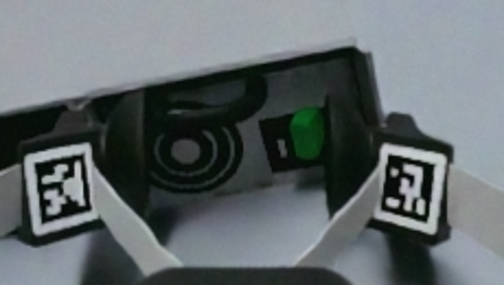

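Call:
execute_actions([
  {"r1":{"joints":{"gripper_m":-0.01,"arm_m":0.321,"lift_m":0.718},"base":{"strafe_m":0.002},"pace":"slow","contact_limits":{"arm_m":0.3}}},
], cameras=[])

Call:
execute_actions([
  {"r1":{"joints":{"gripper_m":-0.038,"arm_m":0.327,"lift_m":0.716},"pace":"slow","contact_limits":{"arm_m":0.3}}},
], cameras=["r1_wrist_camera"])

Call:
execute_actions([
  {"r1":{"joints":{"arm_m":0.312,"lift_m":0.714},"pace":"slow"}},
], cameras=["r1_wrist_camera"])

Call:
zoom_image(camera="r1_wrist_camera", region=[180, 200, 410, 330])

Scene clock: 75.63 s.
r1.base_odometry: x=-0.276 y=+0.822 heading=+2.471 (m, m, rad; r1's odometry frame)
r1.turned_by_wheels: +0.000 (rad since the last result)
r1.turned_by_imu: +0.002 (rad since the last result)
r1.base_tilt: forward=-0.1 right=-0.4 (deg)
r1.lidar_m: 0.42 0.47 1.69 1.67 1.96 1.62 1.54 1.63 2.26 2.42 0.62 0.45
r1.base_status: done
r1.joint_positions: lift_m=+0.718 arm_m=+0.318 wrist_yaw_rad=+0.095 wrist_pitch_rad=+0.359 wrist_roll_rad=+0.270 gripper_m=-0.009
r1.joint_status: all done
r1.on_its_own: wrist_pitch_rad is at rest, and its effort (-26) is outside its rest range (-23 to +23)
r1.motor_effort: lift_m=+16(15) arm_m=+15(19) wrist_yaw_rad=+13(23) wrist_pitch_rad=-26(26) wrist_roll_rad=+0(1) gripper_m=-21(21) wheel_0=+4(4) wheel_1=+4(4) wheel_2=-8(9) (%)
r1.contact_limits: arm_m 0.3
r1.hand_pose: x=+0.7663 y=-0.0613 z=+0.7953 quat_wxyz=(+0.975, +0.124, +0.183, +0.022) (m; r1's base frame)
r1.wrist_depth_mm: - - - - - - - / - - - - - 591 530 / - - 455 402 452 394 359 / - - 293 267 329 297 274 / - 266 228 227 255 236 225 / 289 170 203 224 185 191 187 / 230 213 211 - 182 167 -
r2.base_odometry: x=+0.433 y=-1.453 heading=-2.460 (m, m, rad; r2's odometry frame)
r2.turned_by_wheels: +0.000 (rad since the last result)
r2.turned_by_imu: +0.000 (rad since the last result)
r2.base_tilt: forward=+0.1 right=-0.2 (deg)
r2.lidar_m: 0.39 0.42 0.58 2.46 2.61 1.15 1.05 3.21 2.31 2.23 0.92 0.44
r2.base_status: not commanded
r2.joint_positions: lift_m=+1.110 arm_m=+0.002 wrist_yaw_rad=+0.000 wrist_pitch_rad=+1.540 wrist_roll_rad=+0.040 gripper_m=+0.120
r2.joint_status: not commanded
r2.motor_effort: lift_m=+22(22) arm_m=+0(1) wrist_yaw_rad=+0(0) wrist_pitch_rad=-1(1) wrist_roll_rad=+0(0) gripper_m=-1(0) wheel_0=+0(0) wheel_1=+0(0) wheel_2=+0(0) (%)
r2.hand_pose: x=+0.1814 y=-0.0874 z=+0.9997 quat_wxyz=(+0.718, +0.014, +0.696, -0.014) (m; r2's base frame)
r2.wrist_depth_mm: 336 343 351 362 831 866 904 / 1042 1078 1118 1160 1160 1255 1281 / 1255 1229 1229 1255 1255 1281 1255 / 1229 1255 1229 1229 1229 1255 1255 / 1205 1229 1042 1025 1229 1229 1281 / 1205 1205 991 1008 216 1229 1229 / 1205 1205 1229 119 1205 1205 1229
pictures: none
No camera images: the call's "cameras" was empty. Leave "cameras" out to get every camera's image.

Scene clock: 76.83 s.
r1.base_odometry: x=-0.276 y=+0.822 heading=+2.471 (m, m, rad; r1's odometry frame)
r1.turned_by_wheels: +0.000 (rad since the last result)
r1.turned_by_imu: +0.000 (rad since the last result)
r1.base_tilt: forward=+0.0 right=-0.4 (deg)
r1.lidar_m: 0.43 0.46 1.73 1.67 1.97 1.62 1.54 1.62 2.27 2.42 0.63 0.44
r1.base_status: not commanded
r1.joint_positions: lift_m=+0.716 arm_m=+0.324 wrist_yaw_rad=+0.096 wrist_pitch_rad=+0.359 wrist_roll_rad=+0.269 gripper_m=-0.037
r1.joint_status: all done
r1.on_its_own: wrist_pitch_rad is at rest, and its effort (-27) is outside its rest range (-23 to +23)
r1.motor_effort: lift_m=+16(16) arm_m=+15(21) wrist_yaw_rad=+9(17) wrist_pitch_rad=-27(28) wrist_roll_rad=+1(2) gripper_m=-26(28) wheel_0=+4(4) wheel_1=+4(4) wheel_2=-7(8) (%)
r1.contact_limits: arm_m 0.3
r1.hand_pose: x=+0.7725 y=-0.0611 z=+0.7931 quat_wxyz=(+0.975, +0.123, +0.183, +0.023) (m; r1's base frame)
r1.wrist_depth_mm: - - - - - - - / - - - - - 580 525 / - - 439 392 442 389 355 / - 530 283 262 324 293 270 / - 252 220 220 248 232 220 / 283 170 199 220 183 183 184 / 224 213 208 - 179 165 -
r2.base_odometry: x=+0.433 y=-1.453 heading=-2.460 (m, m, rad; r2's odometry frame)
r2.turned_by_wheels: +0.000 (rad since the last result)
r2.turned_by_imu: +0.000 (rad since the last result)
r2.base_tilt: forward=+0.1 right=-0.2 (deg)
r2.lidar_m: 0.40 0.41 0.58 2.42 2.60 1.12 1.07 3.21 2.31 2.21 0.92 0.41
r2.base_status: not commanded
r2.joint_positions: lift_m=+1.110 arm_m=+0.002 wrist_yaw_rad=+0.000 wrist_pitch_rad=+1.540 wrist_roll_rad=+0.040 gripper_m=+0.120
r2.joint_status: not commanded
r2.motor_effort: lift_m=+22(22) arm_m=+0(0) wrist_yaw_rad=+0(0) wrist_pitch_rad=-1(1) wrist_roll_rad=+0(2) gripper_m=-1(1) wheel_0=+0(0) wheel_1=-1(0) wheel_2=+0(0) (%)
r2.hand_pose: x=+0.1814 y=-0.0874 z=+0.9997 quat_wxyz=(+0.718, +0.014, +0.696, -0.014) (m; r2's base frame)
r2.wrist_depth_mm: 336 342 351 362 842 866 904 / 1025 1078 1118 1160 1160 1205 1255 / 1255 1255 1255 1229 1255 1255 1281 / 1229 1229 1205 1255 1229 1229 1255 / 1205 1229 1042 1025 1229 1255 1255 / 1229 1205 1008 1008 216 1255 1255 / 1182 1205 1205 119 1229 1229 1255
pictures: r1_wrist_camera
camera_calibration (this result's frames):
r1_wrist_camera: T_world_to_cam=[[-0.0309521, -0.971487, -0.235062, 0.143004], [-0.400639, 0.227514, -0.887539, 1.07321], [0.915713, 0.0667038, -0.396258, -0.160663], [0, 0, 0, 1]] pos_world=[0.581516, -0.0945265, 0.922464]
Images, in order (width x height): r1_wrist_camera 616x392.

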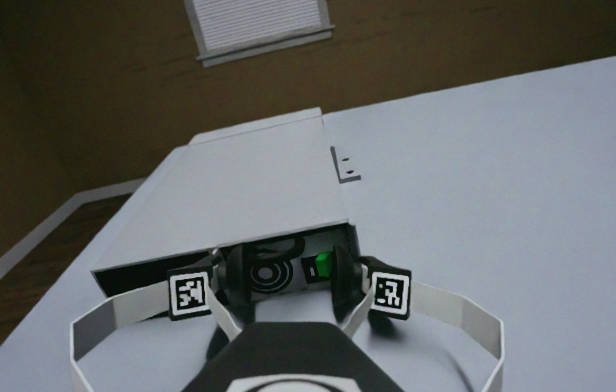

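Scene clock: 77.90 s.
r1.base_odometry: x=-0.277 y=+0.822 heading=+2.472 (m, m, rad; r1's odometry frame)
r1.turned_by_wheels: +0.000 (rad since the last result)
r1.turned_by_imu: +0.001 (rad since the last result)
r1.base_tilt: forward=+0.0 right=-0.4 (deg)
r1.lidar_m: 0.41 0.43 1.74 1.69 1.95 1.62 1.53 1.61 2.26 2.40 0.62 0.44
r1.base_status: not commanded
r1.joint_positions: lift_m=+0.714 arm_m=+0.314 wrist_yaw_rad=+0.103 wrist_pitch_rad=+0.351 wrist_roll_rad=+0.269 gripper_m=-0.037
r1.joint_status: all done
r1.motor_effort: lift_m=+17(18) arm_m=-11(14) wrist_yaw_rad=-11(12) wrist_pitch_rad=-3(28) wrist_roll_rad=+1(3) gripper_m=-33(32) wheel_0=+2(4) wheel_1=+1(4) wheel_2=+3(7) (%)
r1.hand_pose: x=+0.7634 y=-0.0591 z=+0.7934 quat_wxyz=(+0.976, +0.123, +0.179, +0.027) (m; r1's base frame)
r1.wrist_depth_mm: - - - - - - - / - - - - - - 549 / - - 469 407 462 404 364 / - - 294 260 329 298 274 / - 268 232 228 248 237 224 / 287 165 196 222 181 186 186 / 229 213 209 - 180 167 -
r2.base_odometry: x=+0.433 y=-1.453 heading=-2.460 (m, m, rad; r2's odometry frame)
r2.turned_by_wheels: +0.000 (rad since the last result)
r2.turned_by_imu: +0.000 (rad since the last result)
r2.base_tilt: forward=+0.1 right=-0.2 (deg)
r2.lidar_m: 0.39 0.43 0.59 2.46 2.62 1.13 1.07 3.19 2.30 2.23 0.88 0.43
r2.base_status: not commanded
r2.joint_positions: lift_m=+1.110 arm_m=+0.002 wrist_yaw_rad=+0.000 wrist_pitch_rad=+1.540 wrist_roll_rad=+0.040 gripper_m=+0.120
r2.joint_status: not commanded
r2.motor_effort: lift_m=+22(22) arm_m=+0(0) wrist_yaw_rad=+0(0) wrist_pitch_rad=-1(1) wrist_roll_rad=-1(1) gripper_m=+0(1) wheel_0=+0(0) wheel_1=-1(0) wheel_2=+0(0) (%)
r2.hand_pose: x=+0.1814 y=-0.0874 z=+0.9997 quat_wxyz=(+0.718, +0.014, +0.696, -0.014) (m; r2's base frame)
r2.wrist_depth_mm: 338 343 349 359 831 866 891 / 1060 1078 1098 1160 1205 1205 1281 / 1255 1255 1229 1255 1255 1255 1281 / 1205 1229 1229 1255 1255 1255 1255 / 1255 1229 1025 1025 1255 1255 1255 / 1205 1205 1008 991 215 1229 1255 / 1205 1182 1205 119 1205 1205 1255
pictures: r1_wrist_camera
camera_calibration (this result's frames):
r1_wrist_camera: T_world_to_cam=[[-0.0220303, -0.971549, -0.235812, 0.138528], [-0.394485, 0.225178, -0.890885, 1.06716], [0.918638, 0.0733977, -0.388222, -0.160525], [0, 0, 0, 1]] pos_world=[0.571493, -0.0939316, 0.921061]
Images, in order (width x height): r1_wrist_camera 616x392.

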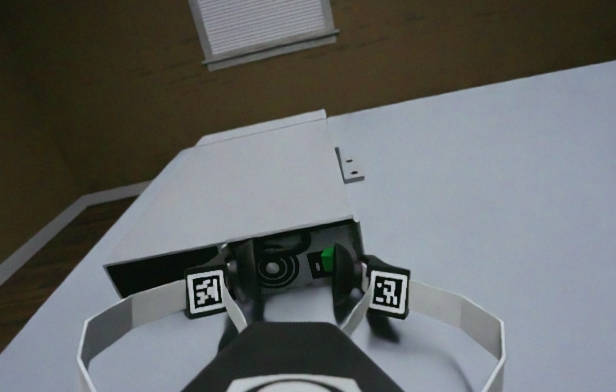

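Region (180, 200, 410, 330) of r1_wrist_camera's 616x392 image, scaled by 2.191; it fills the top 285 rows of this view, and the rest is white.

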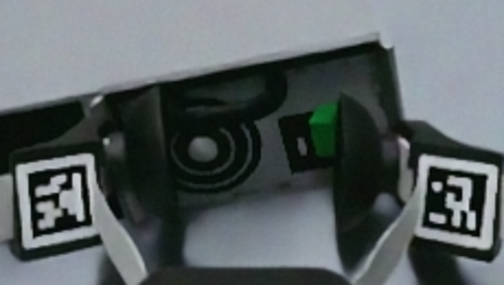

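Call:
execute_actions([
  {"r1":{"joints":{"arm_m":0.307},"pace":"slow"}},
], cameras=["r1_wrist_camera"])

Call:
zoom_image(camera="r1_wrist_camera", region=[180, 200, 410, 330])

Scene clock: 78.73 s.
r1.base_odometry: x=-0.277 y=+0.822 heading=+2.472 (m, m, rad; r1's odometry frame)
r1.turned_by_wheels: +0.000 (rad since the last result)
r1.turned_by_imu: +0.000 (rad since the last result)
r1.base_tilt: forward=+0.0 right=-0.4 (deg)
r1.lidar_m: 0.41 0.42 1.72 1.71 1.96 1.61 1.56 1.63 2.28 2.42 0.64 0.45
r1.base_status: not commanded
r1.joint_positions: lift_m=+0.714 arm_m=+0.308 wrist_yaw_rad=+0.102 wrist_pitch_rad=+0.357 wrist_roll_rad=+0.270 gripper_m=-0.037
r1.joint_status: all done
r1.motor_effort: lift_m=+19(19) arm_m=-9(12) wrist_yaw_rad=-6(28) wrist_pitch_rad=-21(26) wrist_roll_rad=+0(2) gripper_m=-18(32) wheel_0=+2(7) wheel_1=+0(4) wheel_2=+1(4) (%)
r1.hand_pose: x=+0.7572 y=-0.0596 z=+0.7914 quat_wxyz=(+0.975, +0.123, +0.182, +0.026) (m; r1's base frame)
r1.wrist_depth_mm: - - - - - - - / - - - - - 580 517 / - - 436 382 439 384 347 / - - 281 247 317 287 267 / - 281 237 220 244 229 216 / 278 253 180 198 176 191 181 / 224 205 203 - 175 160 -
r2.base_odometry: x=+0.433 y=-1.453 heading=-2.460 (m, m, rad; r2's odometry frame)
r2.turned_by_wheels: +0.000 (rad since the last result)
r2.turned_by_imu: +0.000 (rad since the last result)
r2.base_tilt: forward=+0.1 right=-0.3 (deg)
r2.lidar_m: 0.39 0.43 0.58 2.45 2.61 1.13 1.06 3.19 2.30 2.21 0.91 0.44
r2.base_status: not commanded
r2.joint_positions: lift_m=+1.110 arm_m=+0.002 wrist_yaw_rad=+0.000 wrist_pitch_rad=+1.540 wrist_roll_rad=+0.040 gripper_m=+0.120
r2.joint_status: not commanded
r2.motor_effort: lift_m=+21(22) arm_m=+0(1) wrist_yaw_rad=+0(0) wrist_pitch_rad=-1(1) wrist_roll_rad=-3(0) gripper_m=-1(1) wheel_0=+0(0) wheel_1=+0(0) wheel_2=+0(0) (%)
r2.hand_pose: x=+0.1814 y=-0.0874 z=+0.9997 quat_wxyz=(+0.718, +0.014, +0.696, -0.014) (m; r2's base frame)
r2.wrist_depth_mm: 338 343 351 362 831 854 891 / 1042 1078 1098 1160 1182 1205 1255 / 1229 1255 1229 1229 1255 1255 1281 / 1229 1229 1229 1255 1229 1255 1255 / 1229 1229 1025 1008 1229 1255 1255 / 1205 1205 1008 991 215 1229 1229 / 1205 1205 1205 119 1229 1255 1229
pictures: r1_wrist_camera
camera_calibration (this result's frames):
r1_wrist_camera: T_world_to_cam=[[-0.0251449, -0.971555, -0.235477, 0.139569], [-0.399911, 0.225658, -0.888341, 1.06521], [0.916209, 0.0718323, -0.394209, -0.149076], [0, 0, 0, 1]] pos_world=[0.566083, -0.0940657, 0.920367]
Images, in order (width x height): r1_wrist_camera 616x392.

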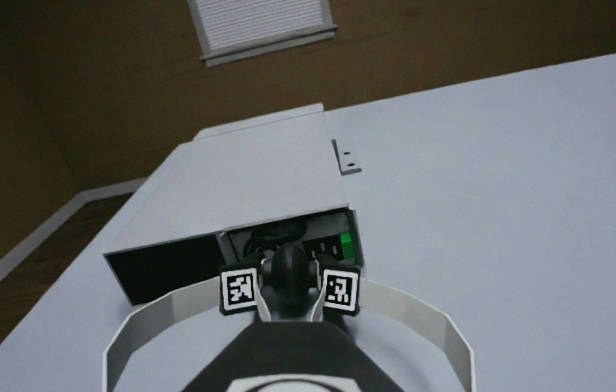

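Region (180, 200, 410, 330) of r1_wrist_camera's 616x392 image, scaled by 2.191; it fills the top 285 rows of this view, and the rest is white.

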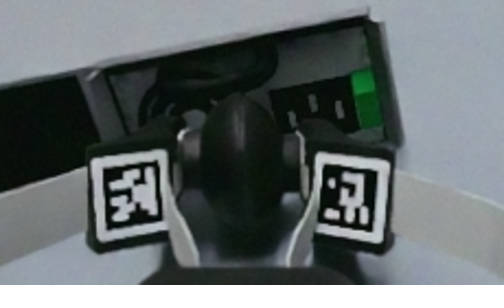

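Call:
execute_actions([
  {"r1":{"joints":{"arm_m":0.27,"gripper_m":0.03,"lift_m":0.74},"pace":"fast"}},
], cameras=[])

Call:
execute_actions([
  {"r1":{"joints":{"lift_m":0.885,"gripper_m":0.06,"wrist_roll_rad":0.04,"wrist_yaw_rad":0.05},"base":{"strafe_m":0.01},"pace":"fast"}},
], cameras=[])

Call:
execute_actions([
  {"r1":{"joints":{"wrist_pitch_rad":1.0,"arm_m":0.395,"lift_m":0.868}}},
], cameras=["r1_wrist_camera"])

Scene clock: 81.70 s.
r1.base_odometry: x=-0.277 y=+0.822 heading=+2.472 (m, m, rad; r1's odometry frame)
r1.turned_by_wheels: +0.000 (rad since the last result)
r1.turned_by_imu: +0.000 (rad since the last result)
r1.base_tilt: forward=-0.1 right=-0.3 (deg)
r1.lidar_m: 0.42 0.46 1.74 1.70 1.94 1.61 1.56 1.63 2.26 2.41 0.62 0.44
r1.base_status: not commanded
r1.joint_positions: lift_m=+0.740 arm_m=+0.272 wrist_yaw_rad=+0.100 wrist_pitch_rad=+0.352 wrist_roll_rad=+0.270 gripper_m=+0.030
r1.joint_status: all done
r1.motor_effort: lift_m=+22(25) arm_m=-9(9) wrist_yaw_rad=+0(6) wrist_pitch_rad=-7(20) wrist_roll_rad=+1(0) gripper_m=-4(20) wheel_0=+2(2) wheel_1=+0(0) wheel_2=+0(0) (%)
r1.hand_pose: x=+0.7206 y=-0.0600 z=+0.8185 quat_wxyz=(+0.976, +0.124, +0.180, +0.025) (m; r1's base frame)
r1.wrist_depth_mm: - - - - - - - / - - - - - - 615 / - - - 500 530 459 421 / - - 357 325 382 342 319 / - 384 285 277 294 274 258 / 1661 300 192 236 188 226 216 / 266 242 241 - 206 191 187
r2.base_odometry: x=+0.433 y=-1.453 heading=-2.460 (m, m, rad; r2's odometry frame)
r2.turned_by_wheels: +0.000 (rad since the last result)
r2.turned_by_imu: +0.001 (rad since the last result)
r2.base_tilt: forward=+0.1 right=-0.2 (deg)
r2.lidar_m: 0.38 0.41 0.58 2.42 2.61 1.11 1.06 3.20 2.32 2.21 0.89 0.43
r2.base_status: not commanded
r2.joint_positions: lift_m=+1.110 arm_m=+0.002 wrist_yaw_rad=+0.000 wrist_pitch_rad=+1.540 wrist_roll_rad=+0.040 gripper_m=+0.120
r2.joint_status: not commanded
r2.motor_effort: lift_m=+22(22) arm_m=-1(1) wrist_yaw_rad=+0(0) wrist_pitch_rad=-1(1) wrist_roll_rad=-1(0) gripper_m=-1(1) wheel_0=+0(0) wheel_1=+0(0) wheel_2=+0(0) (%)
r2.hand_pose: x=+0.1814 y=-0.0874 z=+0.9997 quat_wxyz=(+0.718, +0.014, +0.696, -0.014) (m; r2's base frame)
r2.wrist_depth_mm: 336 343 351 362 842 854 904 / 1042 1078 1118 1138 1160 1229 1281 / 1255 1255 1229 1229 1229 1255 1255 / 1205 1229 1229 1229 1255 1229 1255 / 1205 1229 1025 1025 1229 1255 1229 / 1205 1205 1008 1008 215 1229 1229 / 1182 1205 1205 119 1205 1205 1229
pictures: none
No camera images: the call's "cameras" was empty. Leave "cameras" out to get every camera's image.

Scene clock: 83.07 s.
r1.base_odometry: x=-0.283 y=+0.814 heading=+2.472 (m, m, rad; r1's odometry frame)
r1.turned_by_wheels: +0.000 (rad since the last result)
r1.turned_by_imu: +0.000 (rad since the last result)
r1.base_tilt: forward=-0.1 right=-0.4 (deg)
r1.lidar_m: 0.43 0.45 1.74 1.66 1.92 1.61 1.55 1.63 2.24 2.41 0.64 0.45
r1.base_status: done
r1.joint_positions: lift_m=+0.885 arm_m=+0.272 wrist_yaw_rad=+0.050 wrist_pitch_rad=+0.352 wrist_roll_rad=+0.040 gripper_m=+0.060
r1.joint_status: all done
r1.motor_effort: lift_m=+22(24) arm_m=-8(9) wrist_yaw_rad=-2(5) wrist_pitch_rad=-8(7) wrist_roll_rad=-4(5) gripper_m=-4(3) wheel_0=+0(6) wheel_1=+1(8) wheel_2=+0(1) (%)
r1.hand_pose: x=+0.7172 y=-0.0737 z=+0.9635 quat_wxyz=(+0.984, +0.015, +0.176, +0.021) (m; r1's base frame)
r1.wrist_depth_mm: - - - - - - - / - - - - - - - / - - - - - - - / - - - - - - - / 1863 1921 504 512 585 591 580 / 1537 512 198 407 197 469 466 / 1308 387 349 - 407 392 392
r2.base_odometry: x=+0.433 y=-1.453 heading=-2.460 (m, m, rad; r2's odometry frame)
r2.turned_by_wheels: +0.000 (rad since the last result)
r2.turned_by_imu: +0.000 (rad since the last result)
r2.base_tilt: forward=+0.1 right=-0.2 (deg)
r2.lidar_m: 0.39 0.42 0.57 2.44 2.62 1.14 1.06 3.21 2.31 2.23 0.90 0.43
r2.base_status: not commanded
r2.joint_positions: lift_m=+1.110 arm_m=+0.002 wrist_yaw_rad=+0.000 wrist_pitch_rad=+1.540 wrist_roll_rad=+0.040 gripper_m=+0.120
r2.joint_status: not commanded
r2.motor_effort: lift_m=+22(22) arm_m=-1(0) wrist_yaw_rad=+0(0) wrist_pitch_rad=-1(1) wrist_roll_rad=+0(0) gripper_m=+0(0) wheel_0=+0(0) wheel_1=+0(0) wheel_2=+0(0) (%)
r2.hand_pose: x=+0.1814 y=-0.0874 z=+0.9997 quat_wxyz=(+0.718, +0.014, +0.696, -0.014) (m; r2's base frame)
r2.wrist_depth_mm: 334 342 351 359 831 866 891 / 1042 1078 1118 1182 1182 1229 1255 / 1229 1229 1229 1255 1255 1255 1255 / 1205 1229 1229 1229 1255 1255 1255 / 1205 1229 1025 1008 1229 1229 1229 / 1205 1205 1008 1008 215 1229 1229 / 1205 1229 1205 119 1229 1205 1205
pictures: none
No camera images: the call's "cameras" was empty. Leave "cameras" out to get every camera's image.

Scene clock: 84.47 s.
r1.base_odometry: x=-0.283 y=+0.814 heading=+2.472 (m, m, rad; r1's odometry frame)
r1.turned_by_wheels: +0.000 (rad since the last result)
r1.turned_by_imu: +0.000 (rad since the last result)
r1.base_tilt: forward=-0.1 right=-0.3 (deg)
r1.lidar_m: 0.42 0.46 1.72 1.65 1.95 1.60 1.52 1.62 2.26 2.41 0.60 0.46
r1.base_status: not commanded
r1.joint_positions: lift_m=+0.868 arm_m=+0.393 wrist_yaw_rad=+0.050 wrist_pitch_rad=+1.001 wrist_roll_rad=+0.040 gripper_m=+0.060
r1.joint_status: all done
r1.motor_effort: lift_m=+17(21) arm_m=+9(6) wrist_yaw_rad=-1(1) wrist_pitch_rad=-3(5) wrist_roll_rad=-3(2) gripper_m=-2(2) wheel_0=+0(0) wheel_1=+1(1) wheel_2=+0(0) (%)
r1.hand_pose: x=+0.7242 y=-0.0795 z=+0.8036 quat_wxyz=(+0.877, +0.006, +0.480, +0.012) (m; r1's base frame)
r1.wrist_depth_mm: 1537 370 315 317 392 394 402 / 1281 294 285 286 353 355 359 / 315 263 258 260 320 322 327 / 285 278 251 250 294 297 298 / 264 265 265 270 272 274 277 / 244 245 198 247 197 253 255 / 229 229 235 - 239 236 239
r2.base_odometry: x=+0.433 y=-1.453 heading=-2.460 (m, m, rad; r2's odometry frame)
r2.turned_by_wheels: +0.000 (rad since the last result)
r2.turned_by_imu: +0.000 (rad since the last result)
r2.base_tilt: forward=+0.1 right=-0.2 (deg)
r2.lidar_m: 0.38 0.41 0.56 2.43 2.61 1.12 1.07 3.17 2.31 2.21 0.92 0.42
r2.base_status: not commanded
r2.joint_positions: lift_m=+1.110 arm_m=+0.002 wrist_yaw_rad=+0.000 wrist_pitch_rad=+1.540 wrist_roll_rad=+0.040 gripper_m=+0.120
r2.joint_status: not commanded
r2.motor_effort: lift_m=+22(22) arm_m=-1(0) wrist_yaw_rad=+0(0) wrist_pitch_rad=-1(1) wrist_roll_rad=-2(1) gripper_m=+0(0) wheel_0=+0(0) wheel_1=+0(0) wheel_2=+0(0) (%)
r2.hand_pose: x=+0.1814 y=-0.0874 z=+0.9997 quat_wxyz=(+0.718, +0.014, +0.696, -0.014) (m; r2's base frame)
r2.wrist_depth_mm: 336 343 349 362 831 866 891 / 1042 1078 1098 1160 1160 1255 1281 / 1229 1229 1229 1255 1255 1255 1255 / 1205 1229 1229 1229 1229 1255 1255 / 1229 1229 1042 1008 1255 1229 1255 / 1182 1229 1025 1008 215 1229 1229 / 1205 1205 1205 119 1229 1229 1205
pictures: r1_wrist_camera
camera_calibration (this result's frames):
r1_wrist_camera: T_world_to_cam=[[0.000285248, -0.99997, 0.00777656, -0.0939313], [-0.863473, -0.00416876, -0.504378, 1.07619], [0.504395, -0.00657097, -0.863448, 0.556408], [0, 0, 0, 1]] pos_world=[0.648642, -0.085786, 1.02397]
Images, in order (width x height): r1_wrist_camera 616x392.

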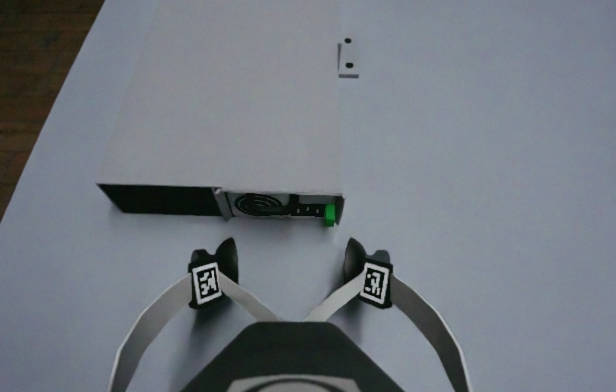

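Call:
execute_actions([
  {"r1":{"joints":{"arm_m":0.423},"pace":"slow","contact_limits":{"arm_m":0.3}}},
], cameras=["r1_wrist_camera"])

Call:
zoom_image(camera="r1_wrist_camera", region=[180, 200, 410, 330])

Scene clock: 86.03 s.
r1.base_odometry: x=-0.283 y=+0.814 heading=+2.472 (m, m, rad; r1's odometry frame)
r1.turned_by_wheels: +0.000 (rad since the last result)
r1.turned_by_imu: +0.000 (rad since the last result)
r1.base_tilt: forward=-0.1 right=-0.4 (deg)
r1.lidar_m: 0.41 0.48 1.72 1.67 1.96 1.63 1.53 1.61 2.28 2.43 0.63 0.45
r1.base_status: not commanded
r1.joint_positions: lift_m=+0.868 arm_m=+0.421 wrist_yaw_rad=+0.050 wrist_pitch_rad=+1.001 wrist_roll_rad=+0.040 gripper_m=+0.060
r1.joint_status: all done
r1.motor_effort: lift_m=+17(17) arm_m=+9(12) wrist_yaw_rad=-1(1) wrist_pitch_rad=-4(3) wrist_roll_rad=-2(1) gripper_m=-3(2) wheel_0=+0(0) wheel_1=+0(1) wheel_2=+0(0) (%)
r1.contact_limits: arm_m 0.3
r1.hand_pose: x=+0.7522 y=-0.0795 z=+0.8036 quat_wxyz=(+0.877, +0.006, +0.480, +0.012) (m; r1's base frame)
r1.wrist_depth_mm: 1464 368 315 320 389 394 402 / 1336 294 285 289 349 357 364 / 319 262 259 262 322 324 329 / 283 236 238 239 294 296 298 / 264 265 229 245 272 274 276 / 245 246 198 246 197 253 255 / 230 231 235 - 238 236 239
r2.base_odometry: x=+0.433 y=-1.453 heading=-2.460 (m, m, rad; r2's odometry frame)
r2.turned_by_wheels: +0.000 (rad since the last result)
r2.turned_by_imu: +0.000 (rad since the last result)
r2.base_tilt: forward=+0.2 right=-0.2 (deg)
r2.lidar_m: 0.37 0.41 0.57 2.41 2.61 1.13 1.07 3.19 2.29 2.21 0.89 0.41
r2.base_status: not commanded
r2.joint_positions: lift_m=+1.110 arm_m=+0.002 wrist_yaw_rad=+0.000 wrist_pitch_rad=+1.540 wrist_roll_rad=+0.040 gripper_m=+0.120
r2.joint_status: not commanded
r2.motor_effort: lift_m=+22(22) arm_m=-1(1) wrist_yaw_rad=+0(0) wrist_pitch_rad=-1(1) wrist_roll_rad=-1(0) gripper_m=+0(1) wheel_0=+0(0) wheel_1=-1(0) wheel_2=+0(0) (%)
r2.hand_pose: x=+0.1814 y=-0.0874 z=+0.9997 quat_wxyz=(+0.718, +0.014, +0.696, -0.014) (m; r2's base frame)
r2.wrist_depth_mm: 336 342 349 362 831 866 904 / 1042 1078 1118 1160 1160 1229 1255 / 1229 1229 1229 1255 1229 1255 1255 / 1229 1229 1229 1255 1229 1255 1255 / 1205 1205 1025 1008 1229 1255 1229 / 1205 1229 991 1008 216 1229 1255 / 1205 1205 1205 119 1205 1205 1205
pictures: r1_wrist_camera
camera_calibration (this result's frames):
r1_wrist_camera: T_world_to_cam=[[0.000282043, -0.99997, 0.00777698, -0.0939379], [-0.863477, -0.00416614, -0.50437, 1.10034], [0.504388, -0.00657299, -0.863452, 0.542307], [0, 0, 0, 1]] pos_world=[0.676615, -0.0857863, 1.02397]
Images, in order (width x height): r1_wrist_camera 616x392.

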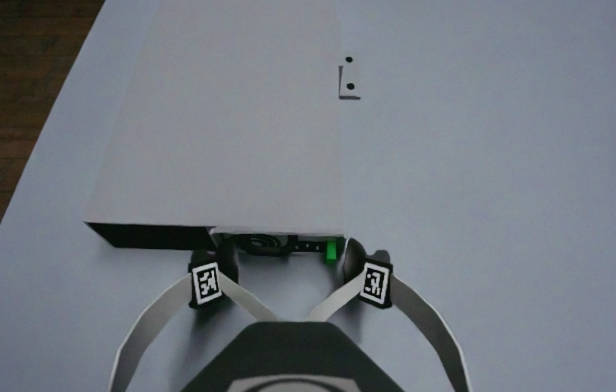

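Region (180, 200, 410, 330) of r1_wrist_camera's 616x392 image, scaled by 2.191; it fills the top 285 rows of this view, and the rest is white.

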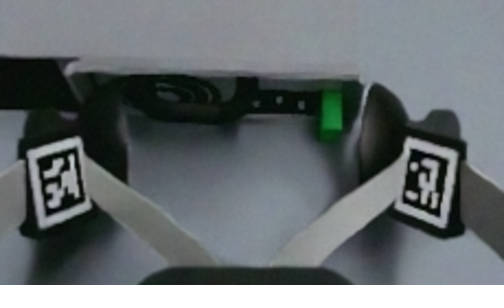

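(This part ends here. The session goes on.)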